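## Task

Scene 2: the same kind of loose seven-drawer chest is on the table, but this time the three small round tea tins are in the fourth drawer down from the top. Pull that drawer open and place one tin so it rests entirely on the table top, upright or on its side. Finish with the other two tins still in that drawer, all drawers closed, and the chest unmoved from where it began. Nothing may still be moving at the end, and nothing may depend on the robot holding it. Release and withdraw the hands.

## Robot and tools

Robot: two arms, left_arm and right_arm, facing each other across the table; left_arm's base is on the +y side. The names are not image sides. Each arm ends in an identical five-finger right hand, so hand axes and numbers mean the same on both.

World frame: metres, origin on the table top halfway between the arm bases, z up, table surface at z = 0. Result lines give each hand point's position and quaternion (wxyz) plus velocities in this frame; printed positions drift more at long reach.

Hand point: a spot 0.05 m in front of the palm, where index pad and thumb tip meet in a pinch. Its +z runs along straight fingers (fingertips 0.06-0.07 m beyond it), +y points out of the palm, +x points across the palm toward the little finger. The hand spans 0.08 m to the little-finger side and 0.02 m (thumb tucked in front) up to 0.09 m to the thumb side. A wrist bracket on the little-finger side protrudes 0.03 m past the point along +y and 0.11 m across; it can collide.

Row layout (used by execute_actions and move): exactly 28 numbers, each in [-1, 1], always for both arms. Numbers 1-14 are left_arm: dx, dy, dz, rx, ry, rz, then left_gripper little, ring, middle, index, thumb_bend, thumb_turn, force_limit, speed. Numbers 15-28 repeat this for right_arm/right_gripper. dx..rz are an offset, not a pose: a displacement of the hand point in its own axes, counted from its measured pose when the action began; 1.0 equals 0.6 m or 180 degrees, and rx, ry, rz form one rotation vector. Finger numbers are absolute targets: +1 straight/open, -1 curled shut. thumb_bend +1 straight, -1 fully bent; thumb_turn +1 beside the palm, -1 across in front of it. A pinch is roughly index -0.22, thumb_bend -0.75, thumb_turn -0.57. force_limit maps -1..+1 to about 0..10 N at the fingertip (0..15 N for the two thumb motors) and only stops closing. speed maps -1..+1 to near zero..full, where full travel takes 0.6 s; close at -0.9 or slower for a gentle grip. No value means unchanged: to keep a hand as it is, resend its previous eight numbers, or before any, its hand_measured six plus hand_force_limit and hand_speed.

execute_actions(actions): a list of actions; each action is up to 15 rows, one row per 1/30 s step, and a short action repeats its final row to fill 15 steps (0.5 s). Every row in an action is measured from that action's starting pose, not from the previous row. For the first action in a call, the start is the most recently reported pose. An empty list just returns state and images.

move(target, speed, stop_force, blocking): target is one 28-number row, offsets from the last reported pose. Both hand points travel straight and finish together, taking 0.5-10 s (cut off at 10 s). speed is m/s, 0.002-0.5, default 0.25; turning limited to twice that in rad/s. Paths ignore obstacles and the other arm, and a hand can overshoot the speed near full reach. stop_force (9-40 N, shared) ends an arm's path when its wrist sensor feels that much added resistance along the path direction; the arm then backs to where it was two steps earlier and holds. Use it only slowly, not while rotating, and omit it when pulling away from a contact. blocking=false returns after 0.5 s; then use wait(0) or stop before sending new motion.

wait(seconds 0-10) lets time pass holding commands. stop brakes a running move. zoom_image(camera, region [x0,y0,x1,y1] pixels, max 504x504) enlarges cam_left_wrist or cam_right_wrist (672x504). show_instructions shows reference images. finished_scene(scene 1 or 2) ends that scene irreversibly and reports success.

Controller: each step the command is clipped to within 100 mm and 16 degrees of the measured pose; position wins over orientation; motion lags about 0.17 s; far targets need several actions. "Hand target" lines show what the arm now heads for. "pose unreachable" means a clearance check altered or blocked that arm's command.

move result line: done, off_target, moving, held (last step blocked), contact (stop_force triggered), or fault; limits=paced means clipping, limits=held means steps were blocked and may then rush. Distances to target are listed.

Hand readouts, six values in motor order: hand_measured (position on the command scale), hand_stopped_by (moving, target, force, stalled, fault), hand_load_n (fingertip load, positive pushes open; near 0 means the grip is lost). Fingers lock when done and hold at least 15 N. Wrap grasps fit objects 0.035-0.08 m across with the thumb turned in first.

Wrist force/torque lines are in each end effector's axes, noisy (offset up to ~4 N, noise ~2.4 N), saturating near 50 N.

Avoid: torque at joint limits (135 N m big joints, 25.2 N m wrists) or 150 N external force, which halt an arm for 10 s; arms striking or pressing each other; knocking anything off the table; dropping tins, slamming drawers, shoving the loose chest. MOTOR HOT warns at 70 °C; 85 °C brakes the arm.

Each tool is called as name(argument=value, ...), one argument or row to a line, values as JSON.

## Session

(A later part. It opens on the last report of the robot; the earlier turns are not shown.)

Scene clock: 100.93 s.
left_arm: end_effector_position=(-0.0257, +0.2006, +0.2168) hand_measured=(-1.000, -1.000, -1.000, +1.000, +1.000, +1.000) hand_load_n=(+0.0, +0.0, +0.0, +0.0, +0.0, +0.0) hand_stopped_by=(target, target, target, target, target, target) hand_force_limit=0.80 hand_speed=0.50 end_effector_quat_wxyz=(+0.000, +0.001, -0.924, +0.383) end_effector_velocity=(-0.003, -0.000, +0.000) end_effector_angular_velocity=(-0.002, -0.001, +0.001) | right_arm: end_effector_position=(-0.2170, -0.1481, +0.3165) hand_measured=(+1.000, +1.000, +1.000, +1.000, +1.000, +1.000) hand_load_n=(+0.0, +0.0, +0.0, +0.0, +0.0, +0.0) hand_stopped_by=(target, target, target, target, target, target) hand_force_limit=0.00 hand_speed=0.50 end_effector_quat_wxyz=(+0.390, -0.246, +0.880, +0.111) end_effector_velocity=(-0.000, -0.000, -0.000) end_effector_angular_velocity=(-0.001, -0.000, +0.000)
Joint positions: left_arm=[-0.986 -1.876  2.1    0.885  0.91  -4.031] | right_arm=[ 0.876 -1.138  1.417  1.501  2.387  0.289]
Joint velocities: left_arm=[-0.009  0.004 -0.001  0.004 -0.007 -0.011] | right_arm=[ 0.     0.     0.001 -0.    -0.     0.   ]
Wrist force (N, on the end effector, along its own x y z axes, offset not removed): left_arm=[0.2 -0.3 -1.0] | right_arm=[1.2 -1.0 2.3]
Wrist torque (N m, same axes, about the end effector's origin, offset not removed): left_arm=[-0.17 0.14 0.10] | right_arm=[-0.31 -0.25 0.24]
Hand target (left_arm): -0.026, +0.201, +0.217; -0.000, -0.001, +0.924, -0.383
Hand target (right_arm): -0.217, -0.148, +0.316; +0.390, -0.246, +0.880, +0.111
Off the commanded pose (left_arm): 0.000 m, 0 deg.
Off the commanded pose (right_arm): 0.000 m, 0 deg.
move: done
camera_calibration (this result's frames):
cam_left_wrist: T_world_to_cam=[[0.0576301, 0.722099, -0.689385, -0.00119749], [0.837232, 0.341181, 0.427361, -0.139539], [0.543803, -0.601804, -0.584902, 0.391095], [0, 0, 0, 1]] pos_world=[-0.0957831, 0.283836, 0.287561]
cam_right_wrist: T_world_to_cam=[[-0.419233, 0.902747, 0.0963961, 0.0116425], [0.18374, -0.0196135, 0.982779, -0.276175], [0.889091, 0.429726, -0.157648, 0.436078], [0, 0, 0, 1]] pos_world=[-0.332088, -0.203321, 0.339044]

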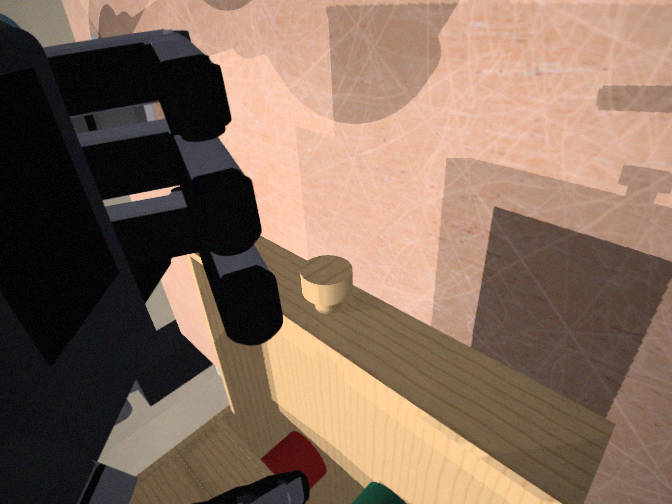

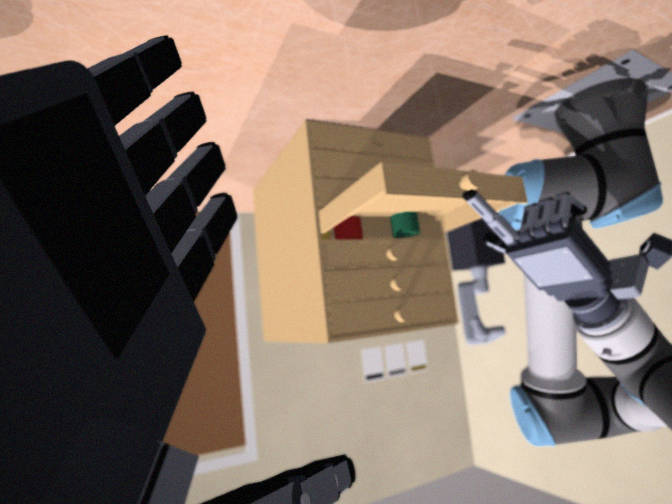

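move(
  target=[-0.17,0,0,0,0,0,-1,-1,-1,1,1,1,0.8,0.5, 0,0,0,0,0,0,1,1,1,1,1,1,0,0.5],
  speed=0.1,
)

move(
  target=[0,0.027,0.027,0,0,0,-1,-1,-1,1,1,1,0.8,0.5, 0,0,0,0,0,0,1,1,1,1,1,1,0,0.5],
  speed=0.015,
  stop_force=10,
)

move(
  target=[0.17,0,0,0,0,0,-1,-1,-1,1,1,1,0.8,0.5, 0,0,0,0,0,0,1,1,1,1,1,1,0,0.5],
  speed=0.025,
  stop_force=25,
)

Scene clock: 102.83 s.
left_arm: end_effector_position=(+0.0761, +0.2007, +0.2172) hand_measured=(-1.000, -1.000, -1.000, +1.000, +1.000, +1.000) hand_load_n=(+0.0, +0.0, +0.0, +0.0, +0.0, +0.0) hand_stopped_by=(target, target, target, target, target, target) hand_force_limit=0.80 hand_speed=0.50 end_effector_quat_wxyz=(-0.001, +0.001, -0.924, +0.384) end_effector_velocity=(+0.002, +0.000, -0.000) end_effector_angular_velocity=(+0.005, +0.007, -0.005) | right_arm: end_effector_position=(-0.2170, -0.1481, +0.3165) hand_measured=(+1.000, +1.000, +1.000, +1.000, +1.000, +1.000) hand_load_n=(+0.0, +0.0, +0.0, +0.0, +0.0, +0.0) hand_stopped_by=(target, target, target, target, target, target) hand_force_limit=0.00 hand_speed=0.50 end_effector_quat_wxyz=(+0.390, -0.246, +0.880, +0.111) end_effector_velocity=(-0.001, -0.000, -0.000) end_effector_angular_velocity=(+0.000, +0.003, +0.000)
Joint positions: left_arm=[-0.547 -1.965  2.106  0.742  1.151 -3.601] | right_arm=[ 0.876 -1.138  1.417  1.501  2.387  0.289]
Joint velocities: left_arm=[ 0.028  0.004 -0.006 -0.006  0.028  0.022] | right_arm=[ 0.     0.    -0.001 -0.001 -0.002 -0.   ]
Wrist force (N, on the end effector, along its own x y z axes, offset not removed): left_arm=[1.5 -0.6 -1.8] | right_arm=[0.3 -2.1 1.9]
Wrist torque (N m, same axes, about the end effector's origin, offset not removed): left_arm=[-0.11 -0.14 0.16] | right_arm=[-0.48 -0.12 0.17]
Hand target (left_arm): +0.076, +0.201, +0.217; +0.000, -0.001, +0.924, -0.383
Hand target (right_arm): -0.217, -0.148, +0.316; +0.390, -0.246, +0.880, +0.111
Off the commanded pose (left_arm): 0.000 m, 0 deg.
Off the commanded pose (right_arm): 0.000 m, 0 deg.
move: done
camera_calibration (this result's frames):
cam_left_wrist: T_world_to_cam=[[0.0582367, 0.721179, -0.690297, -0.00648921], [0.836336, 0.342327, 0.428199, -0.225283], [0.545115, -0.602257, -0.583211, 0.335584], [0, 0, 0, 1]] pos_world=[0.00585839, 0.283908, 0.287703]
cam_right_wrist: T_world_to_cam=[[-0.419233, 0.902746, 0.0963959, 0.0116425], [0.18374, -0.0196134, 0.982779, -0.276175], [0.889091, 0.429726, -0.157648, 0.436078], [0, 0, 0, 1]] pos_world=[-0.332088, -0.203321, 0.339044]

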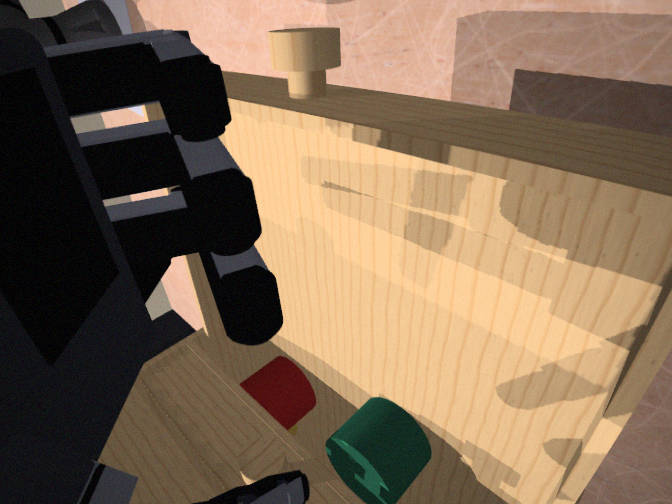

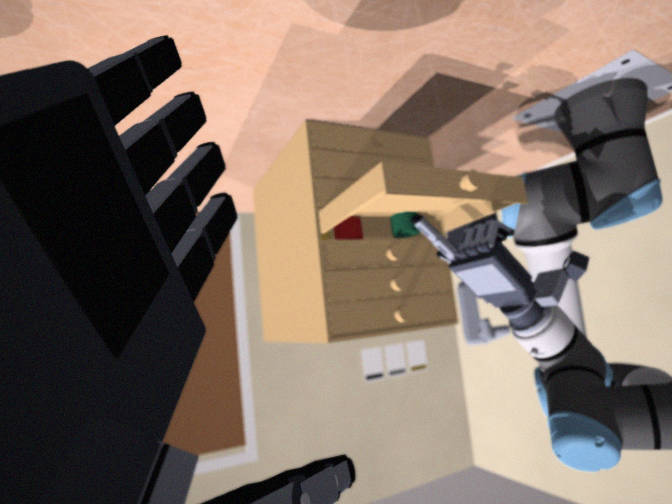

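Scene clock: 104.67 s.
left_arm: end_effector_position=(+0.0761, +0.2007, +0.1946) hand_measured=(-1.000, -1.000, -1.000, +1.000, +1.000, +1.000) hand_load_n=(+0.0, +0.0, +0.0, +0.0, +0.0, +0.0) hand_stopped_by=(target, target, target, target, target, target) hand_force_limit=0.80 hand_speed=0.50 end_effector_quat_wxyz=(-0.001, +0.001, -0.924, +0.384) end_effector_velocity=(+0.001, -0.000, -0.002) end_effector_angular_velocity=(-0.001, -0.001, +0.001) | right_arm: end_effector_position=(-0.2170, -0.1481, +0.3165) hand_measured=(+1.000, +1.000, +1.000, +1.000, +1.000, +1.000) hand_load_n=(+0.0, +0.0, +0.0, +0.0, +0.0, +0.0) hand_stopped_by=(target, target, target, target, target, target) hand_force_limit=0.00 hand_speed=0.50 end_effector_quat_wxyz=(+0.390, -0.246, +0.880, +0.111) end_effector_velocity=(-0.000, +0.000, -0.000) end_effector_angular_velocity=(+0.000, +0.002, -0.000)
Joint positions: left_arm=[-0.547 -1.954  2.159  0.679  1.151 -3.601] | right_arm=[ 0.876 -1.138  1.417  1.501  2.387  0.289]
Joint velocities: left_arm=[ 0.     0.001  0.006 -0.007 -0.002  0.   ] | right_arm=[ 0.     0.    -0.001 -0.001 -0.001  0.   ]
Wrist force (N, on the end effector, along its own x y z axes, offset not removed): left_arm=[-0.2 -1.0 0.1] | right_arm=[-0.7 -1.9 1.8]
Wrist torque (N m, same axes, about the end effector's origin, offset not removed): left_arm=[-0.32 0.15 -0.04] | right_arm=[-0.32 0.12 0.11]
Hand target (left_arm): +0.076, +0.201, +0.194; +0.001, -0.001, +0.924, -0.384
Hand target (right_arm): -0.217, -0.148, +0.316; +0.390, -0.246, +0.880, +0.111
Off the commanded pose (left_arm): 0.000 m, 0 deg.
Off the commanded pose (right_arm): 0.000 m, 0 deg.
move: done
camera_calibration (this result's frames):
cam_left_wrist: T_world_to_cam=[[0.0582371, 0.721189, -0.690286, -0.0221159], [0.83633, 0.342327, 0.428211, -0.215633], [0.545124, -0.602245, -0.583216, 0.322364], [0, 0, 0, 1]] pos_world=[0.00589991, 0.283909, 0.265078]
cam_right_wrist: T_world_to_cam=[[-0.419234, 0.902746, 0.0963957, 0.0116426], [0.18374, -0.0196132, 0.982779, -0.276175], [0.889091, 0.429726, -0.157648, 0.436078], [0, 0, 0, 1]] pos_world=[-0.332088, -0.203321, 0.339044]

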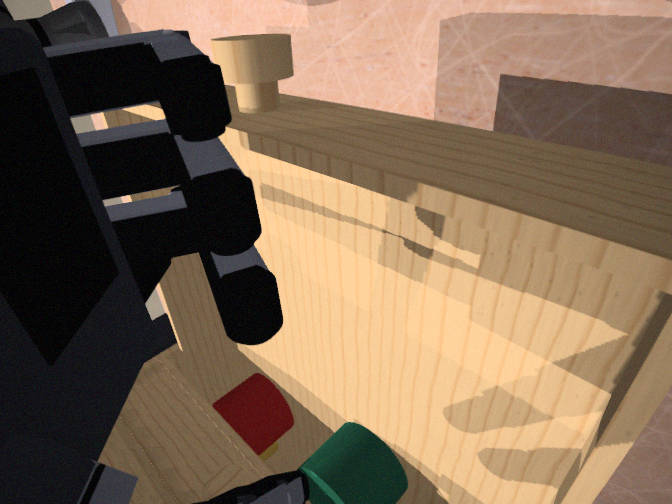

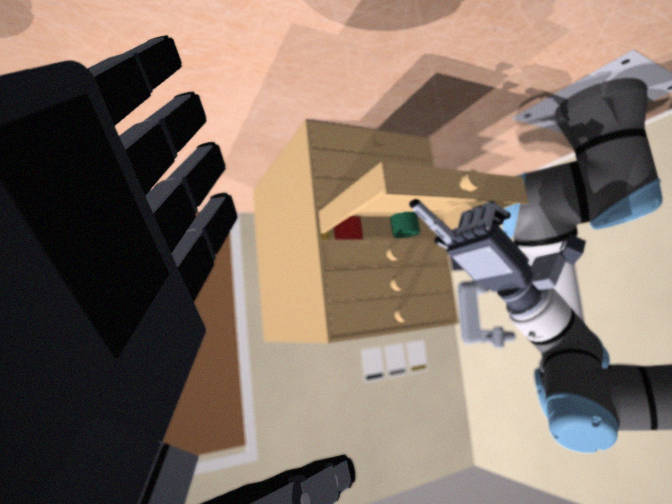

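Scene clock: 109.10 s.
left_arm: end_effector_position=(-0.0257, +0.2006, +0.1942) hand_measured=(-1.000, -1.000, -1.000, +1.000, +1.000, +1.000) hand_load_n=(+0.0, +0.0, +0.0, -0.5, +0.0, +0.0) hand_stopped_by=(target, target, target, target, target, target) hand_force_limit=0.80 hand_speed=0.50 end_effector_quat_wxyz=(-0.000, +0.001, -0.924, +0.383) end_effector_velocity=(-0.002, +0.000, -0.000) end_effector_angular_velocity=(+0.001, -0.003, +0.000) | right_arm: end_effector_position=(-0.2170, -0.1481, +0.3165) hand_measured=(+1.000, +1.000, +1.000, +1.000, +1.000, +1.000) hand_load_n=(+0.0, +0.0, +0.0, +0.0, +0.0, +0.0) hand_stopped_by=(target, target, target, target, target, target) hand_force_limit=0.00 hand_speed=0.50 end_effector_quat_wxyz=(+0.390, -0.246, +0.880, +0.111) end_effector_velocity=(-0.000, -0.000, +0.000) end_effector_angular_velocity=(-0.001, -0.000, +0.000)
Joint positions: left_arm=[-0.987 -1.86   2.15   0.82   0.909 -4.033] | right_arm=[ 0.876 -1.138  1.417  1.501  2.387  0.289]
Joint velocities: left_arm=[-0.008  0.005 -0.     0.004 -0.004 -0.009] | right_arm=[ 0.    -0.    -0.     0.001 -0.    -0.   ]
Wrist force (N, on the end effector, along its own x y z axes, offset not removed): left_arm=[-1.0 2.1 -1.3] | right_arm=[1.4 -1.9 4.0]
Wrist torque (N m, same axes, about the end effector's origin, offset not removed): left_arm=[0.09 -0.20 0.10] | right_arm=[-0.49 -0.38 0.18]
Hand target (left_arm): -0.026, +0.201, +0.194; +0.000, -0.001, +0.924, -0.383
Hand target (right_arm): -0.217, -0.148, +0.316; +0.390, -0.246, +0.880, +0.111
Off the commanded pose (left_arm): 0.000 m, 0 deg.
Off the commanded pose (right_arm): 0.000 m, 0 deg.
move: done
camera_calibration (this result's frames):
cam_left_wrist: T_world_to_cam=[[0.0577041, 0.72164, -0.689859, -0.0166195], [0.836834, 0.341856, 0.427602, -0.130063], [0.544407, -0.601972, -0.584166, 0.377763], [0, 0, 0, 1]] pos_world=[-0.0958572, 0.283859, 0.264827]
cam_right_wrist: T_world_to_cam=[[-0.419234, 0.902746, 0.0963961, 0.0116424], [0.18374, -0.0196135, 0.982779, -0.276175], [0.889091, 0.429726, -0.157648, 0.436078], [0, 0, 0, 1]] pos_world=[-0.332088, -0.203321, 0.339044]

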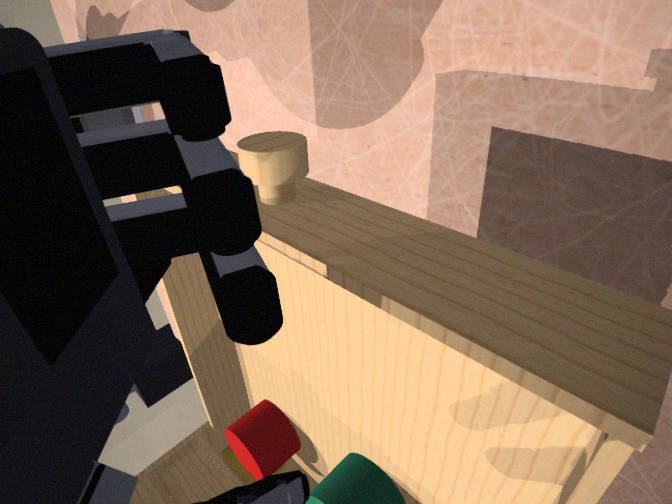

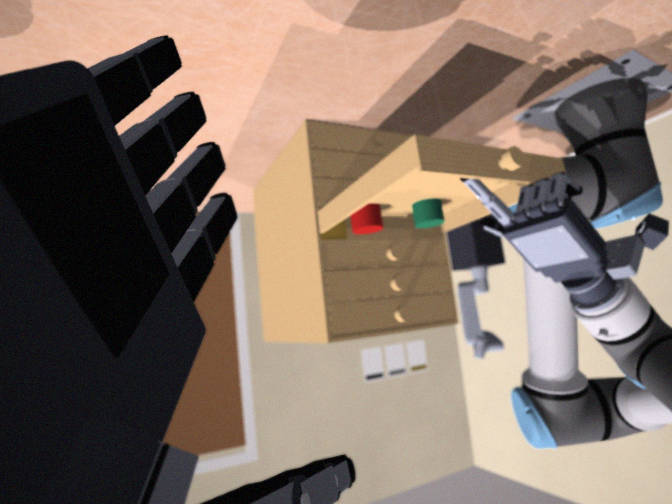

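move(
  target=[0.05,0,0,0,0,0,-1,-1,-1,1,1,1,0.8,0.5, 0,0,0,0,0,0,1,1,1,1,1,1,0,0.5],
  speed=0.025,
  stop_force=25,
)

move(
  target=[-0.02,0.0,0.0,0,0,0,-1,-1,-1,1,1,1,0.8,0.5, 0,0,0,0,0,0,1,1,1,1,1,1,0,0.5],
  speed=0.05,
)

move(
  target=[0,-0.17,-0.17,0,0,0,-1,-1,-1,1,1,1,0.8,0.5, 0,0,0,0,0,0,1,1,1,1,1,1,0,0.5],
  speed=0.15,
)

move(
  target=[-0.22,0.04,-0.04,0,0,0,-1,-1,0.75,0.75,0.1,-0.8,0.8,0.5, 0,0,0,0,0,0,1,1,1,1,1,1,0,0.5],
  speed=0.15,
)

Scene clock: 110.10 s.
left_arm: end_effector_position=(-0.0307, +0.2006, +0.1942) hand_measured=(-1.000, -1.000, -1.000, +1.000, +1.000, +1.000) hand_load_n=(+0.0, +0.0, +0.0, -2.5, +0.0, +0.0) hand_stopped_by=(target, target, target, target, target, target) hand_force_limit=0.80 hand_speed=0.50 end_effector_quat_wxyz=(-0.000, +0.001, -0.924, +0.383) end_effector_velocity=(+0.009, +0.000, -0.001) end_effector_angular_velocity=(+0.000, -0.000, -0.001) | right_arm: end_effector_position=(-0.2170, -0.1481, +0.3165) hand_measured=(+1.000, +1.000, +1.000, +1.000, +1.000, +1.000) hand_load_n=(+0.0, +0.0, +0.0, +0.0, +0.0, +0.0) hand_stopped_by=(target, target, target, target, target, target) hand_force_limit=0.00 hand_speed=0.50 end_effector_quat_wxyz=(+0.390, -0.246, +0.880, +0.111) end_effector_velocity=(+0.000, -0.000, -0.000) end_effector_angular_velocity=(+0.001, -0.001, -0.000)
Joint positions: left_arm=[-1.002 -1.852  2.146  0.825  0.902 -4.049] | right_arm=[ 0.876 -1.138  1.417  1.501  2.387  0.289]
Joint velocities: left_arm=[ 0.024 -0.014  0.007 -0.011  0.011  0.029] | right_arm=[ 0.    -0.     0.001 -0.001  0.001  0.   ]
Wrist force (N, on the end effector, along its own x y z axes, offset not removed): left_arm=[-10.6 5.7 -2.0] | right_arm=[-0.5 -2.5 1.3]
Wrist torque (N m, same axes, about the end effector's origin, offset not removed): left_arm=[0.38 -0.57 -0.23] | right_arm=[-0.54 0.00 0.06]
Hand target (left_arm): -0.029, +0.201, +0.194; +0.001, -0.001, +0.924, -0.383
Hand target (right_arm): -0.217, -0.148, +0.316; +0.390, -0.246, +0.880, +0.111
Off the commanded pose (left_arm): 0.025 m, 0 deg.
Off the commanded pose (right_arm): 0.000 m, 0 deg.
move: contact (left_arm)
camera_calibration (this result's frames):
cam_left_wrist: T_world_to_cam=[[0.0577169, 0.721698, -0.689798, -0.0163381], [0.836878, 0.341762, 0.427591, -0.125909], [0.544339, -0.601955, -0.584248, 0.380472], [0, 0, 0, 1]] pos_world=[-0.100792, 0.28385, 0.264858]
cam_right_wrist: T_world_to_cam=[[-0.419233, 0.902746, 0.0963959, 0.0116425], [0.18374, -0.0196134, 0.982779, -0.276175], [0.889091, 0.429726, -0.157648, 0.436078], [0, 0, 0, 1]] pos_world=[-0.332088, -0.203321, 0.339044]

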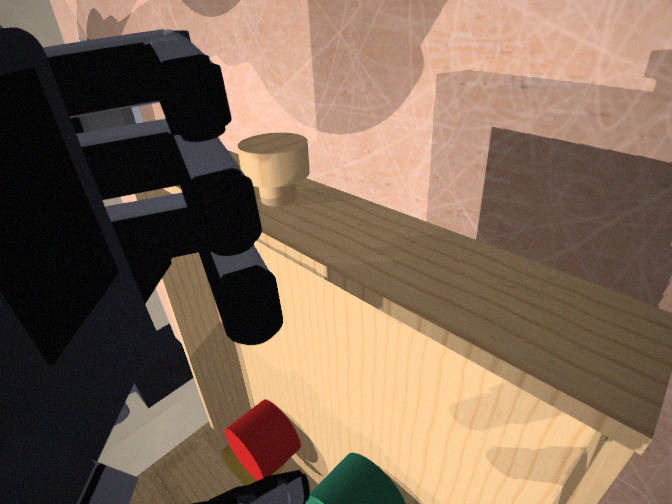

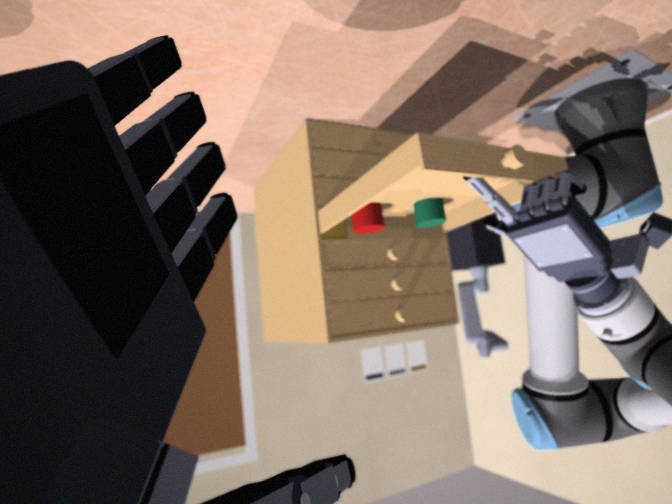

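Scene clock: 110.90 s.
left_arm: end_effector_position=(-0.0190, +0.2007, +0.1942) hand_measured=(-1.000, -1.000, -1.000, +1.000, +1.000, +1.000) hand_load_n=(+0.0, +0.0, +0.0, +0.0, +0.0, +0.0) hand_stopped_by=(target, target, target, target, target, target) hand_force_limit=0.80 hand_speed=0.50 end_effector_quat_wxyz=(-0.000, +0.001, -0.924, +0.383) end_effector_velocity=(+0.003, -0.000, +0.000) end_effector_angular_velocity=(-0.000, -0.001, +0.001) | right_arm: end_effector_position=(-0.2170, -0.1481, +0.3165) hand_measured=(+1.000, +1.000, +1.000, +1.000, +1.000, +1.000) hand_load_n=(+0.0, +0.0, +0.0, +0.0, +0.0, +0.0) hand_stopped_by=(target, target, target, target, target, target) hand_force_limit=0.00 hand_speed=0.50 end_effector_quat_wxyz=(+0.390, -0.246, +0.880, +0.111) end_effector_velocity=(-0.000, -0.000, -0.001) end_effector_angular_velocity=(-0.002, +0.001, -0.001)
Joint positions: left_arm=[-0.967 -1.871  2.154  0.813  0.918 -4.01 ] | right_arm=[ 0.876 -1.138  1.417  1.501  2.387  0.289]
Joint velocities: left_arm=[ 0.01  -0.003  0.    -0.003  0.004  0.011] | right_arm=[-0.     0.     0.     0.    -0.002  0.   ]
Wrist force (N, on the end effector, along its own x y z axes, offset not removed): left_arm=[0.3 -0.6 1.2] | right_arm=[-0.5 -3.0 2.3]
Wrist torque (N m, same axes, about the end effector's origin, offset not removed): left_arm=[-0.31 -0.05 0.05] | right_arm=[-0.57 -0.07 0.08]
Hand target (left_arm): -0.019, +0.201, +0.194; +0.000, -0.001, +0.924, -0.383
Hand target (right_arm): -0.217, -0.148, +0.316; +0.390, -0.246, +0.880, +0.111
Off the commanded pose (left_arm): 0.000 m, 0 deg.
Off the commanded pose (right_arm): 0.000 m, 0 deg.
move: done
camera_calibration (this result's frames):
cam_left_wrist: T_world_to_cam=[[0.0577454, 0.721601, -0.689897, -0.0169621], [0.836794, 0.341896, 0.427649, -0.135743], [0.544465, -0.601996, -0.584088, 0.374128], [0, 0, 0, 1]] pos_world=[-0.0891311, 0.283873, 0.264872]
cam_right_wrist: T_world_to_cam=[[-0.419233, 0.902746, 0.096396, 0.0116424], [0.18374, -0.0196134, 0.982779, -0.276175], [0.889091, 0.429726, -0.157648, 0.436078], [0, 0, 0, 1]] pos_world=[-0.332088, -0.203321, 0.339044]

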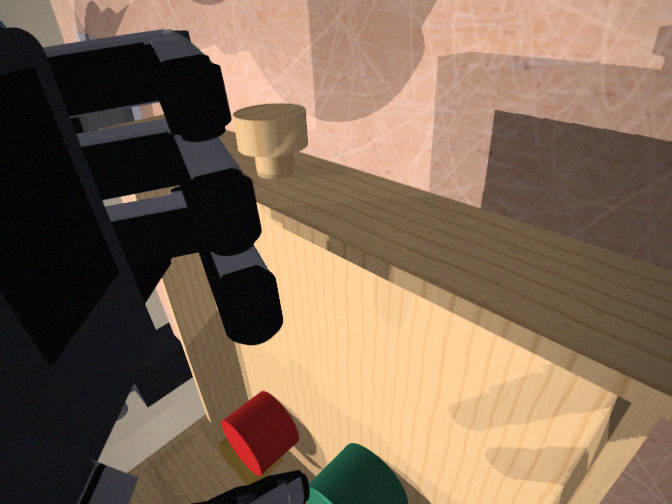

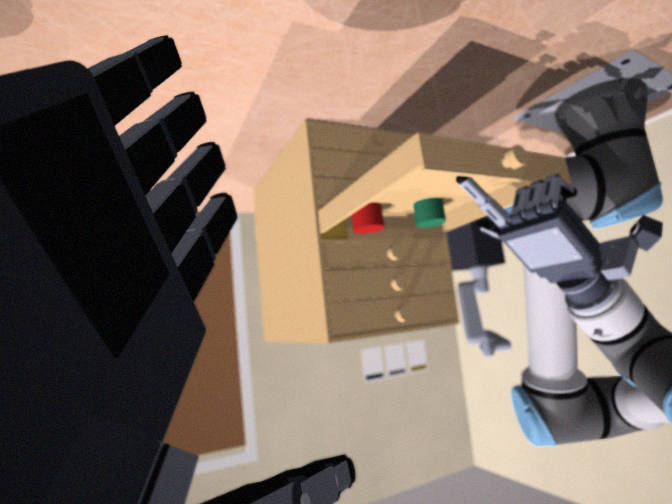

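Scene clock: 112.47 s.
left_arm: end_effector_position=(-0.0192, +0.2006, +0.3382) hand_measured=(-1.000, -1.000, -1.000, +1.000, +1.000, +1.000) hand_load_n=(+0.0, +0.0, +0.0, +0.0, +0.0, +0.0) hand_stopped_by=(target, target, target, target, target, target) hand_force_limit=0.80 hand_speed=0.50 end_effector_quat_wxyz=(-0.000, +0.001, -0.924, +0.383) end_effector_velocity=(-0.000, +0.000, +0.002) end_effector_angular_velocity=(+0.001, -0.001, +0.001) | right_arm: end_effector_position=(-0.2170, -0.1481, +0.3165) hand_measured=(+1.000, +1.000, +1.000, +1.000, +1.000, +1.000) hand_load_n=(+0.0, +0.0, +0.0, +0.0, +0.0, +0.0) hand_stopped_by=(target, target, target, target, target, target) hand_force_limit=0.00 hand_speed=0.50 end_effector_quat_wxyz=(+0.390, -0.246, +0.880, +0.111) end_effector_velocity=(-0.000, -0.000, -0.000) end_effector_angular_velocity=(+0.000, +0.001, +0.001)
Joint positions: left_arm=[-0.967 -1.905  1.805  1.195  0.918 -4.01 ] | right_arm=[ 0.876 -1.138  1.417  1.501  2.387  0.289]
Joint velocities: left_arm=[-0.002  0.002 -0.007  0.009 -0.001 -0.003] | right_arm=[ 0.001 -0.     0.    -0.001 -0.    -0.   ]
Wrist force (N, on the end effector, along its own x y z axes, offset not removed): left_arm=[0.2 -1.7 -1.5] | right_arm=[-0.5 -2.4 2.0]
Wrist torque (N m, same axes, about the end effector's origin, offset not removed): left_arm=[-0.28 0.12 0.16] | right_arm=[-0.45 -0.02 0.11]
Hand target (left_arm): -0.019, +0.201, +0.338; +0.000, -0.001, +0.924, -0.383
Hand target (right_arm): -0.217, -0.148, +0.316; +0.390, -0.246, +0.880, +0.111
Off the commanded pose (left_arm): 0.000 m, 0 deg.
Off the commanded pose (right_arm): 0.000 m, 0 deg.
move: done
camera_calibration (this result's frames):
cam_left_wrist: T_world_to_cam=[[0.057749, 0.72154, -0.68996, 0.0824218], [0.836862, 0.341856, 0.427547, -0.197078], [0.54436, -0.602092, -0.584087, 0.458295], [0, 0, 0, 1]] pos_world=[-0.0893101, 0.283837, 0.408812]
cam_right_wrist: T_world_to_cam=[[-0.419233, 0.902746, 0.0963961, 0.0116424], [0.18374, -0.0196136, 0.982779, -0.276175], [0.889091, 0.429726, -0.157648, 0.436078], [0, 0, 0, 1]] pos_world=[-0.332088, -0.203321, 0.339044]

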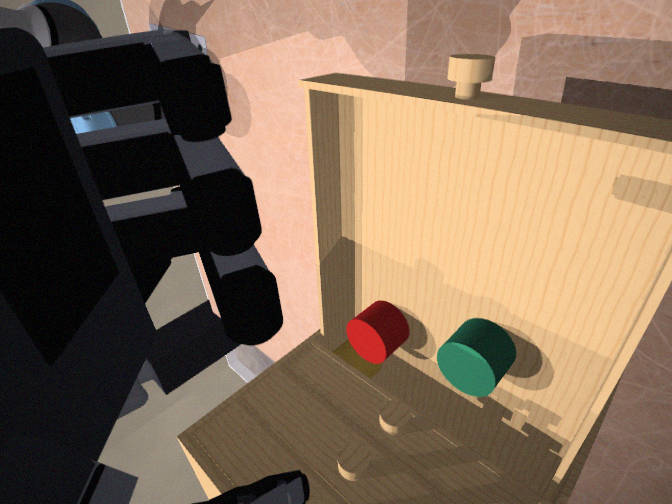

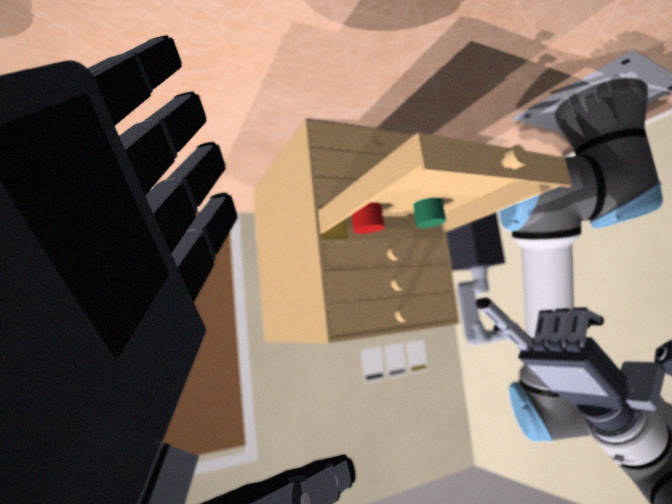

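Scene clock: 114.00 s.
left_arm: end_effector_position=(+0.1125, +0.2346, +0.3387) hand_measured=(-1.000, -1.000, +0.750, +0.750, +0.100, -0.800) hand_load_n=(+0.0, +0.0, +0.0, +0.0, +0.0, +0.0) hand_stopped_by=(target, target, target, target, target, target) hand_force_limit=0.80 hand_speed=0.50 end_effector_quat_wxyz=(-0.002, +0.001, -0.923, +0.384) end_effector_velocity=(+0.003, +0.001, -0.001) end_effector_angular_velocity=(+0.014, +0.013, -0.009) | right_arm: end_effector_position=(-0.2170, -0.1481, +0.3165) hand_measured=(+1.000, +1.000, +1.000, +1.000, +1.000, +1.000) hand_load_n=(+0.0, +0.0, +0.0, +0.0, +0.0, +0.0) hand_stopped_by=(target, target, target, target, target, target) hand_force_limit=0.00 hand_speed=0.50 end_effector_quat_wxyz=(+0.390, -0.246, +0.880, +0.111) end_effector_velocity=(+0.000, +0.000, +0.000) end_effector_angular_velocity=(+0.000, +0.000, -0.001)
Joint positions: left_arm=[-0.456 -2.05   1.836  1.068  1.207 -3.525] | right_arm=[ 0.876 -1.138  1.417  1.501  2.387  0.289]
Joint velocities: left_arm=[ 0.065  0.016 -0.015 -0.013  0.062  0.047] | right_arm=[-0. -0. -0. -0. -0.  0.]
Wrist force (N, on the end effector, along its own x y z axes, offset not removed): left_arm=[0.3 0.7 1.0] | right_arm=[-1.5 -2.2 3.0]
Wrist torque (N m, same axes, about the end effector's origin, offset not removed): left_arm=[-0.08 -0.05 0.21] | right_arm=[-0.51 0.08 0.08]
Hand target (left_arm): +0.113, +0.235, +0.339; +0.001, -0.001, +0.923, -0.384
Hand target (right_arm): -0.217, -0.148, +0.316; +0.390, -0.246, +0.880, +0.111
Off the commanded pose (left_arm): 0.001 m, 0 deg.
Off the commanded pose (right_arm): 0.000 m, 0 deg.
move: done
camera_calibration (this result's frames):
cam_left_wrist: T_world_to_cam=[[0.0587428, 0.719852, -0.691637, 0.0515099], [0.83508, 0.344189, 0.429156, -0.320003], [0.546983, -0.602782, -0.580916, 0.406186], [0, 0, 0, 1]] pos_world=[0.042026, 0.317904, 0.408917]
cam_right_wrist: T_world_to_cam=[[-0.419233, 0.902747, 0.0963957, 0.0116426], [0.18374, -0.0196133, 0.982779, -0.276175], [0.889091, 0.429726, -0.157648, 0.436078], [0, 0, 0, 1]] pos_world=[-0.332088, -0.203321, 0.339043]

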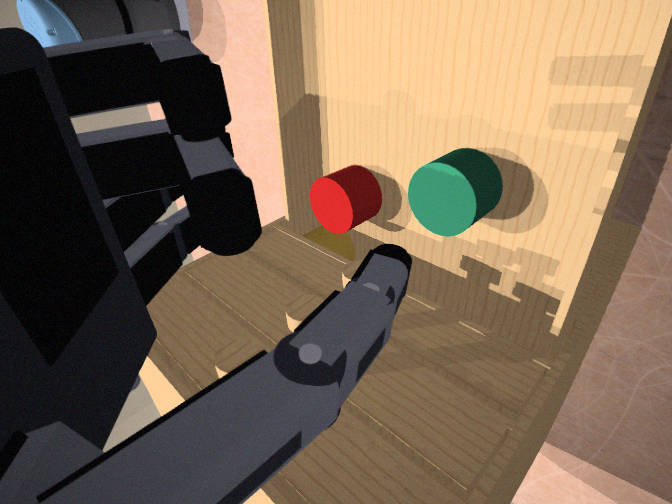

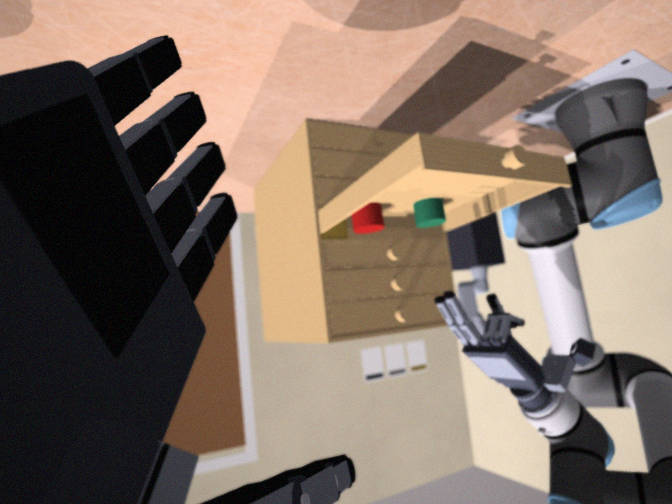

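move(
  target=[-0.0575,-0.0237,0.0237,0,0,0,-1,-1,0.75,0.75,0.1,-0.8,0.8,0.5, 0,0,0,0,0,0,1,1,1,1,1,1,0,0.5],
  speed=0.1,
)

move(
  target=[0,0.105,0.105,0,0,0,-1,-1,0.75,0.75,0.1,-0.8,0.8,0.5, 0,0,0,0,0,0,1,1,1,1,1,1,0,0.5],
  speed=0.08,
)

Scene clock: 115.23 s.
left_arm: end_effector_position=(+0.1468, +0.2147, +0.3390) hand_measured=(-1.000, -1.000, +0.750, +0.750, +0.100, -0.800) hand_load_n=(+0.0, +0.0, +0.0, +0.0, +0.0, +0.0) hand_stopped_by=(target, target, target, target, target, target) hand_force_limit=0.80 hand_speed=0.50 end_effector_quat_wxyz=(-0.003, +0.001, -0.923, +0.385) end_effector_velocity=(+0.002, -0.002, -0.000) end_effector_angular_velocity=(+0.005, +0.008, -0.006) | right_arm: end_effector_position=(-0.2170, -0.1481, +0.3165) hand_measured=(+1.000, +1.000, +1.000, +1.000, +1.000, +1.000) hand_load_n=(+0.0, +0.0, +0.0, +0.0, +0.0, +0.0) hand_stopped_by=(target, target, target, target, target, target) hand_force_limit=0.00 hand_speed=0.50 end_effector_quat_wxyz=(+0.390, -0.246, +0.880, +0.111) end_effector_velocity=(+0.000, -0.000, -0.000) end_effector_angular_velocity=(-0.000, -0.001, +0.000)
Joint positions: left_arm=[-0.167 -1.951  1.771  0.976  1.402 -3.305] | right_arm=[ 0.876 -1.138  1.417  1.501  2.387  0.289]
Joint velocities: left_arm=[ 0.03   0.013 -0.01  -0.004  0.032  0.02 ] | right_arm=[-0.    -0.001  0.002 -0.     0.001 -0.   ]
Wrist force (N, on the end effector, along its own x y z axes, offset not removed): left_arm=[-0.1 0.4 -0.3] | right_arm=[-0.3 -1.4 2.7]
Wrist torque (N m, same axes, about the end effector's origin, offset not removed): left_arm=[-0.13 0.03 0.24] | right_arm=[-0.38 -0.06 0.13]
Hand target (left_arm): +0.147, +0.215, +0.339; +0.002, -0.001, +0.923, -0.385
Hand target (right_arm): -0.217, -0.148, +0.316; +0.390, -0.246, +0.880, +0.111
Off the commanded pose (left_arm): 0.000 m, 0 deg.
Off the commanded pose (right_arm): 0.000 m, 0 deg.
move: done
camera_calibration (this result's frames):
cam_left_wrist: T_world_to_cam=[[0.059378, 0.719394, -0.692059, 0.0641647], [0.834075, 0.345145, 0.430341, -0.342423], [0.548445, -0.602782, -0.579535, 0.374924], [0, 0, 0, 1]] pos_world=[0.0761716, 0.298023, 0.409046]
cam_right_wrist: T_world_to_cam=[[-0.419234, 0.902746, 0.0963958, 0.0116425], [0.18374, -0.0196133, 0.982779, -0.276175], [0.889091, 0.429726, -0.157648, 0.436078], [0, 0, 0, 1]] pos_world=[-0.332088, -0.203321, 0.339044]

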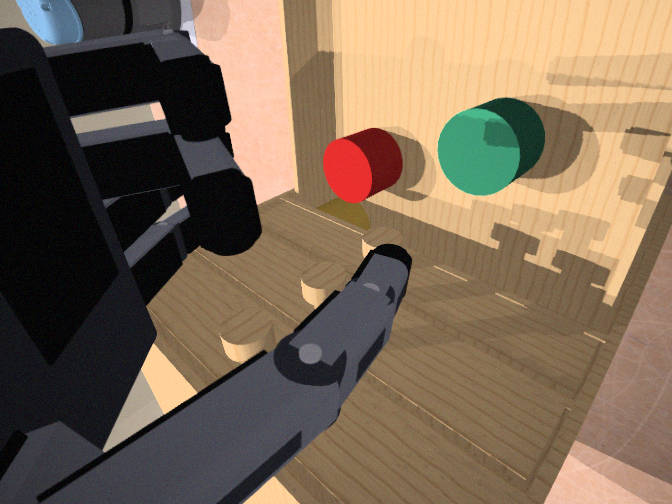

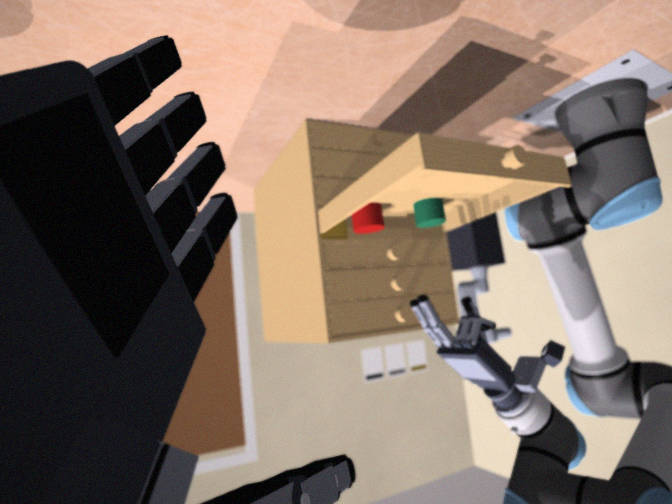

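Scene clock: 116.87 s.
left_arm: end_effector_position=(+0.1473, +0.2145, +0.2502) hand_measured=(-1.000, -1.000, +0.750, +0.750, +0.100, -0.800) hand_load_n=(+0.0, +0.0, +0.0, +0.0, +0.0, +0.0) hand_stopped_by=(target, target, target, target, target, target) hand_force_limit=0.80 hand_speed=0.50 end_effector_quat_wxyz=(-0.003, +0.001, -0.923, +0.385) end_effector_velocity=(+0.000, -0.000, -0.003) end_effector_angular_velocity=(+0.002, -0.001, +0.000) | right_arm: end_effector_position=(-0.2170, -0.1481, +0.3165) hand_measured=(+1.000, +1.000, +1.000, +1.000, +1.000, +1.000) hand_load_n=(+0.0, +0.0, +0.0, +0.0, +0.0, +0.0) hand_stopped_by=(target, target, target, target, target, target) hand_force_limit=0.00 hand_speed=0.50 end_effector_quat_wxyz=(+0.390, -0.246, +0.880, +0.111) end_effector_velocity=(+0.000, -0.000, -0.000) end_effector_angular_velocity=(-0.001, +0.000, +0.000)
Joint positions: left_arm=[-0.164 -1.965  2.006  0.754  1.404 -3.302] | right_arm=[ 0.876 -1.138  1.417  1.501  2.387  0.289]
Joint velocities: left_arm=[ 0.001  0.003  0.005 -0.006 -0.     0.001] | right_arm=[-0.    -0.     0.001 -0.001 -0.001 -0.001]
Wrist force (N, on the end effector, along its own x y z axes, offset not removed): left_arm=[-0.8 -0.3 0.5] | right_arm=[-0.3 -2.2 3.6]
Wrist torque (N m, same axes, about the end effector's origin, offset not removed): left_arm=[-0.34 0.12 -0.01] | right_arm=[-0.54 -0.09 0.09]
Hand target (left_arm): +0.147, +0.214, +0.250; +0.003, -0.001, +0.923, -0.385
Hand target (right_arm): -0.217, -0.148, +0.316; +0.390, -0.246, +0.880, +0.111
Off the commanded pose (left_arm): 0.000 m, 0 deg.
Off the commanded pose (right_arm): 0.000 m, 0 deg.
move: done
camera_calibration (this result's frames):
cam_left_wrist: T_world_to_cam=[[0.0593728, 0.719421, -0.692032, 0.00283623], [0.83407, 0.345138, 0.430357, -0.304497], [0.548455, -0.602754, -0.579555, 0.323059], [0, 0, 0, 1]] pos_world=[0.0766196, 0.297778, 0.320236]
cam_right_wrist: T_world_to_cam=[[-0.419233, 0.902746, 0.0963961, 0.0116424], [0.18374, -0.0196135, 0.982779, -0.276175], [0.889091, 0.429726, -0.157648, 0.436078], [0, 0, 0, 1]] pos_world=[-0.332088, -0.203321, 0.339044]

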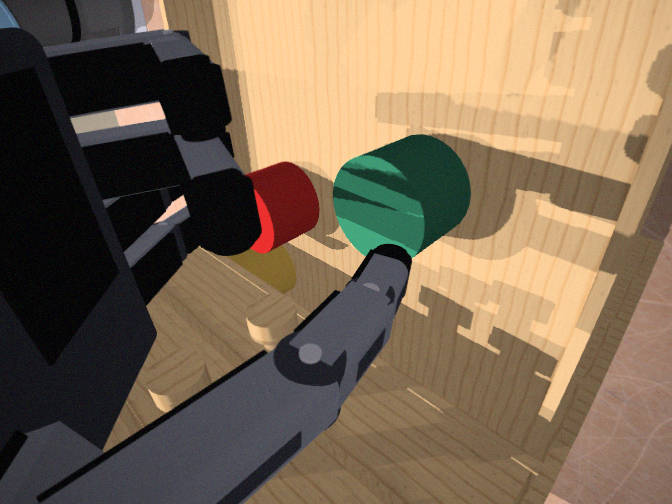

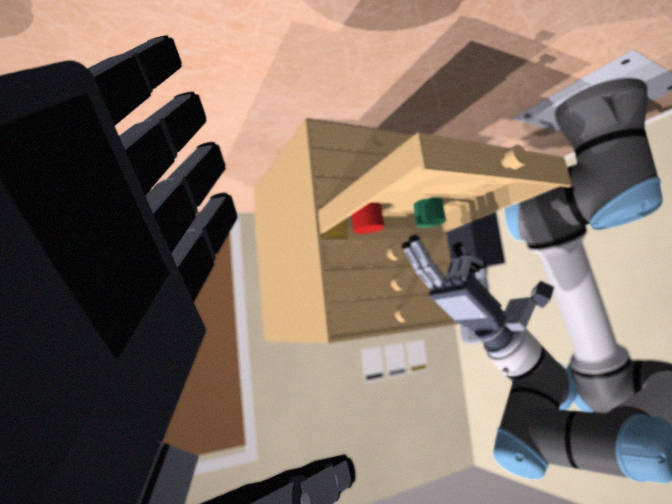

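move(
  target=[0,0.059,0.059,0,0,0,-1,-1,0.75,0.75,0.1,-0.8,0.8,0.5, 0,0,0,0,0,0,1,1,1,1,1,1,0,0.5],
  speed=0.02,
  stop_force=9,
)

Scene clock: 119.87 s.
left_arm: end_effector_position=(+0.1475, +0.2143, +0.2004) hand_measured=(-1.000, -1.000, +0.750, +0.750, +0.100, -0.800) hand_load_n=(+0.0, +0.0, +0.0, +0.0, +0.0, +0.0) hand_stopped_by=(target, target, target, target, target, target) hand_force_limit=0.80 hand_speed=0.50 end_effector_quat_wxyz=(-0.003, +0.001, -0.923, +0.385) end_effector_velocity=(-0.000, -0.000, -0.003) end_effector_angular_velocity=(-0.000, +0.001, -0.000) | right_arm: end_effector_position=(-0.2170, -0.1481, +0.3165) hand_measured=(+1.000, +1.000, +1.000, +1.000, +1.000, +1.000) hand_load_n=(+0.0, +0.0, +0.0, +0.0, +0.0, +0.0) hand_stopped_by=(target, target, target, target, target, target) hand_force_limit=0.00 hand_speed=0.50 end_effector_quat_wxyz=(+0.390, -0.246, +0.880, +0.111) end_effector_velocity=(-0.000, +0.000, +0.000) end_effector_angular_velocity=(+0.002, +0.002, -0.000)
Joint positions: left_arm=[-0.162 -1.95   2.125  0.62   1.406 -3.301] | right_arm=[ 0.876 -1.138  1.417  1.501  2.387  0.289]
Joint velocities: left_arm=[ 0.     0.001  0.006 -0.008  0.001 -0.   ] | right_arm=[ 0.    -0.    -0.001 -0.001 -0.001  0.   ]
Wrist force (N, on the end effector, along its own x y z axes, offset not removed): left_arm=[-0.9 0.1 -2.1] | right_arm=[-0.4 -2.4 2.6]
Wrist torque (N m, same axes, about the end effector's origin, offset not removed): left_arm=[0.07 0.22 0.06] | right_arm=[-0.48 -0.03 0.11]
Hand target (left_arm): +0.148, +0.214, +0.200; +0.003, -0.001, +0.923, -0.385
Hand target (right_arm): -0.217, -0.148, +0.316; +0.390, -0.246, +0.880, +0.111
Off the commanded pose (left_arm): 0.000 m, 0 deg.
Off the commanded pose (right_arm): 0.000 m, 0 deg.
move: done
camera_calibration (this result's frames):
cam_left_wrist: T_world_to_cam=[[0.059375, 0.719439, -0.692013, -0.0315307], [0.834065, 0.345131, 0.430372, -0.283238], [0.548462, -0.602737, -0.579567, 0.293986], [0, 0, 0, 1]] pos_world=[0.0768707, 0.297635, 0.270463]
cam_right_wrist: T_world_to_cam=[[-0.419234, 0.902746, 0.0963958, 0.0116425], [0.18374, -0.0196133, 0.982779, -0.276175], [0.889091, 0.429726, -0.157648, 0.436078], [0, 0, 0, 1]] pos_world=[-0.332088, -0.203321, 0.339044]

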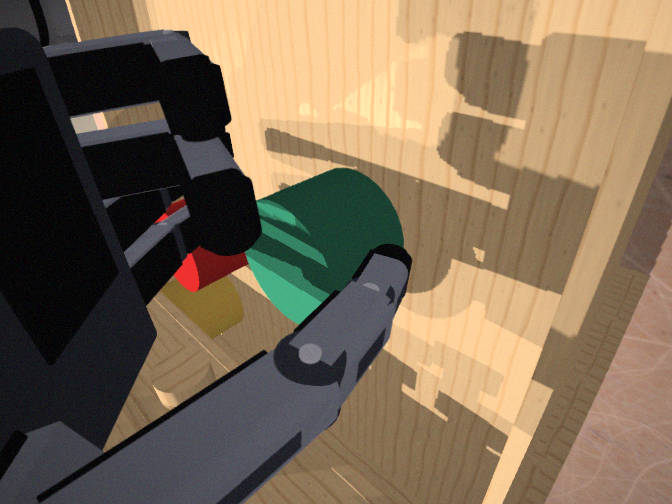

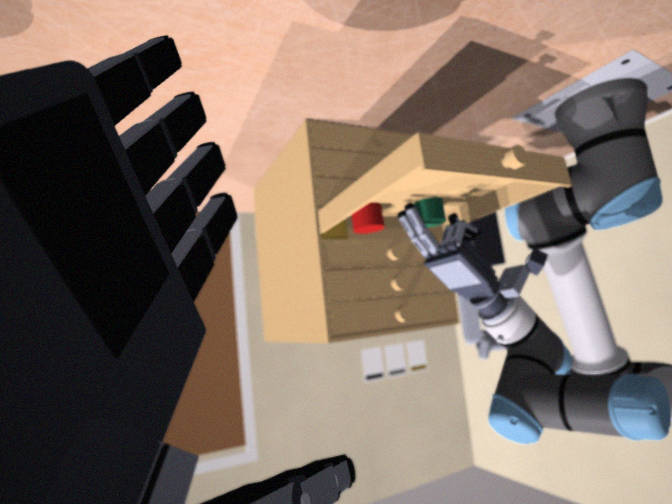

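Looks straddled. Close.

execute_actions(
  actions=[
    [[0,0,0,0,0,0,-1,-1,-0.3,-0.3,-0.5,-0.8,0.6,-0.3, 0,0,0,0,0,0,1,1,1,1,1,1,0,0.5]],
    [[0,0,0,0,0,0,-1,-1,-0.3,-0.3,-0.5,-0.8,0.6,-0.3, 0,0,0,0,0,0,1,1,1,1,1,1,0,0.5]],
    [[0,0,0,0,0,0,-1,-1,-0.3,-0.3,-0.5,-0.8,0.6,-0.3, 0,0,0,0,0,0,1,1,1,1,1,1,0,0.5]],
    [[0,0,0,0,0,0,-1,-1,-0.3,-0.3,-0.5,-0.8,0.6,-0.3, 0,0,0,0,0,0,1,1,1,1,1,1,0,0.5]],
  ],
)

Scene clock: 122.03 s.
left_arm: end_effector_position=(+0.1475, +0.2143, +0.2004) hand_measured=(-1.000, -1.000, +0.174, +0.330, -0.242, -0.800) hand_load_n=(+0.0, +0.0, +6.5, +11.5, +14.0, +1.0) hand_stopped_by=(target, target, force, force, force, target) hand_force_limit=0.60 hand_speed=-0.30 end_effector_quat_wxyz=(-0.003, +0.001, -0.923, +0.385) end_effector_velocity=(-0.000, -0.000, +0.000) end_effector_angular_velocity=(-0.000, +0.000, -0.001) | right_arm: end_effector_position=(-0.2170, -0.1481, +0.3165) hand_measured=(+1.000, +1.000, +1.000, +1.000, +1.000, +1.000) hand_load_n=(+0.0, +0.0, +0.0, +0.0, +0.0, +0.0) hand_stopped_by=(target, target, target, target, target, target) hand_force_limit=0.00 hand_speed=0.50 end_effector_quat_wxyz=(+0.390, -0.246, +0.880, +0.111) end_effector_velocity=(+0.000, +0.000, -0.000) end_effector_angular_velocity=(+0.000, -0.001, -0.000)
Joint positions: left_arm=[-0.162 -1.95   2.125  0.62   1.406 -3.301] | right_arm=[ 0.876 -1.138  1.417  1.501  2.387  0.289]
Joint velocities: left_arm=[-0.    -0.    -0.    -0.     0.001  0.   ] | right_arm=[-0.     0.     0.    -0.     0.001  0.   ]
Wrist force (N, on the end effector, along its own x y z axes, offset not removed): left_arm=[0.8 -2.8 -0.1] | right_arm=[0.1 -1.7 3.0]
Wrist torque (N m, same axes, about the end effector's origin, offset not removed): left_arm=[-0.37 0.05 0.09] | right_arm=[-0.39 -0.08 0.09]
Hand target (left_arm): +0.148, +0.214, +0.200; +0.003, -0.001, +0.923, -0.385
Hand target (right_arm): -0.217, -0.148, +0.316; +0.390, -0.246, +0.880, +0.111
Off the commanded pose (left_arm): 0.000 m, 0 deg.
Off the commanded pose (right_arm): 0.000 m, 0 deg.
camera_calibration (this result's frames):
cam_left_wrist: T_world_to_cam=[[0.059395, 0.719509, -0.691938, -0.0315824], [0.834055, 0.345085, 0.430429, -0.283224], [0.548475, -0.60268, -0.579614, 0.293957], [0, 0, 0, 1]] pos_world=[0.0768723, 0.297622, 0.270436]
cam_right_wrist: T_world_to_cam=[[-0.419233, 0.902747, 0.0963956, 0.0116426], [0.18374, -0.0196131, 0.982779, -0.276175], [0.889091, 0.429726, -0.157648, 0.436078], [0, 0, 0, 1]] pos_world=[-0.332088, -0.203321, 0.339043]

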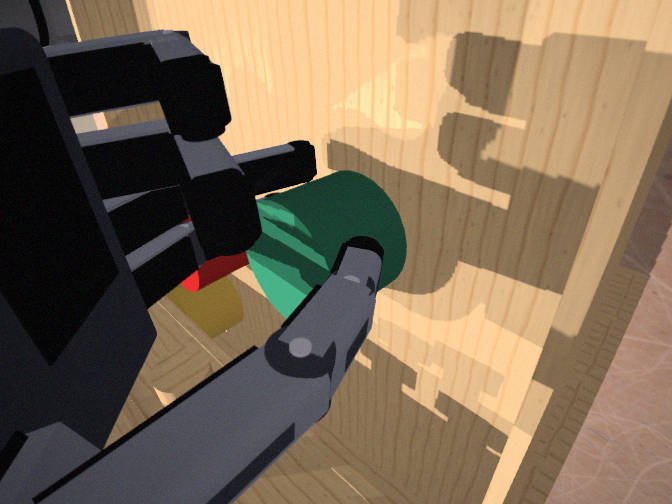

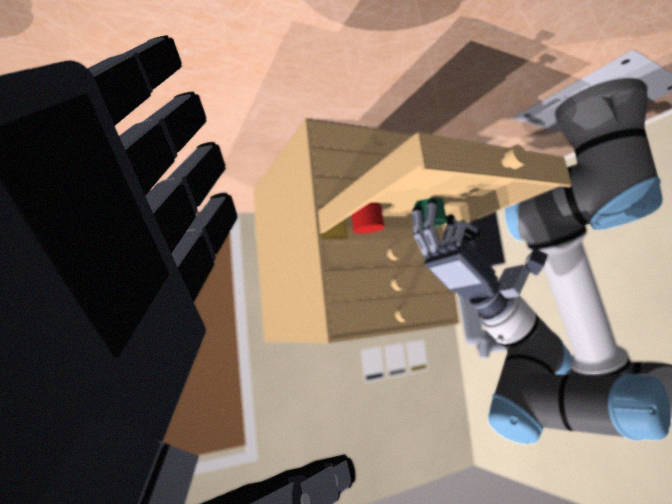

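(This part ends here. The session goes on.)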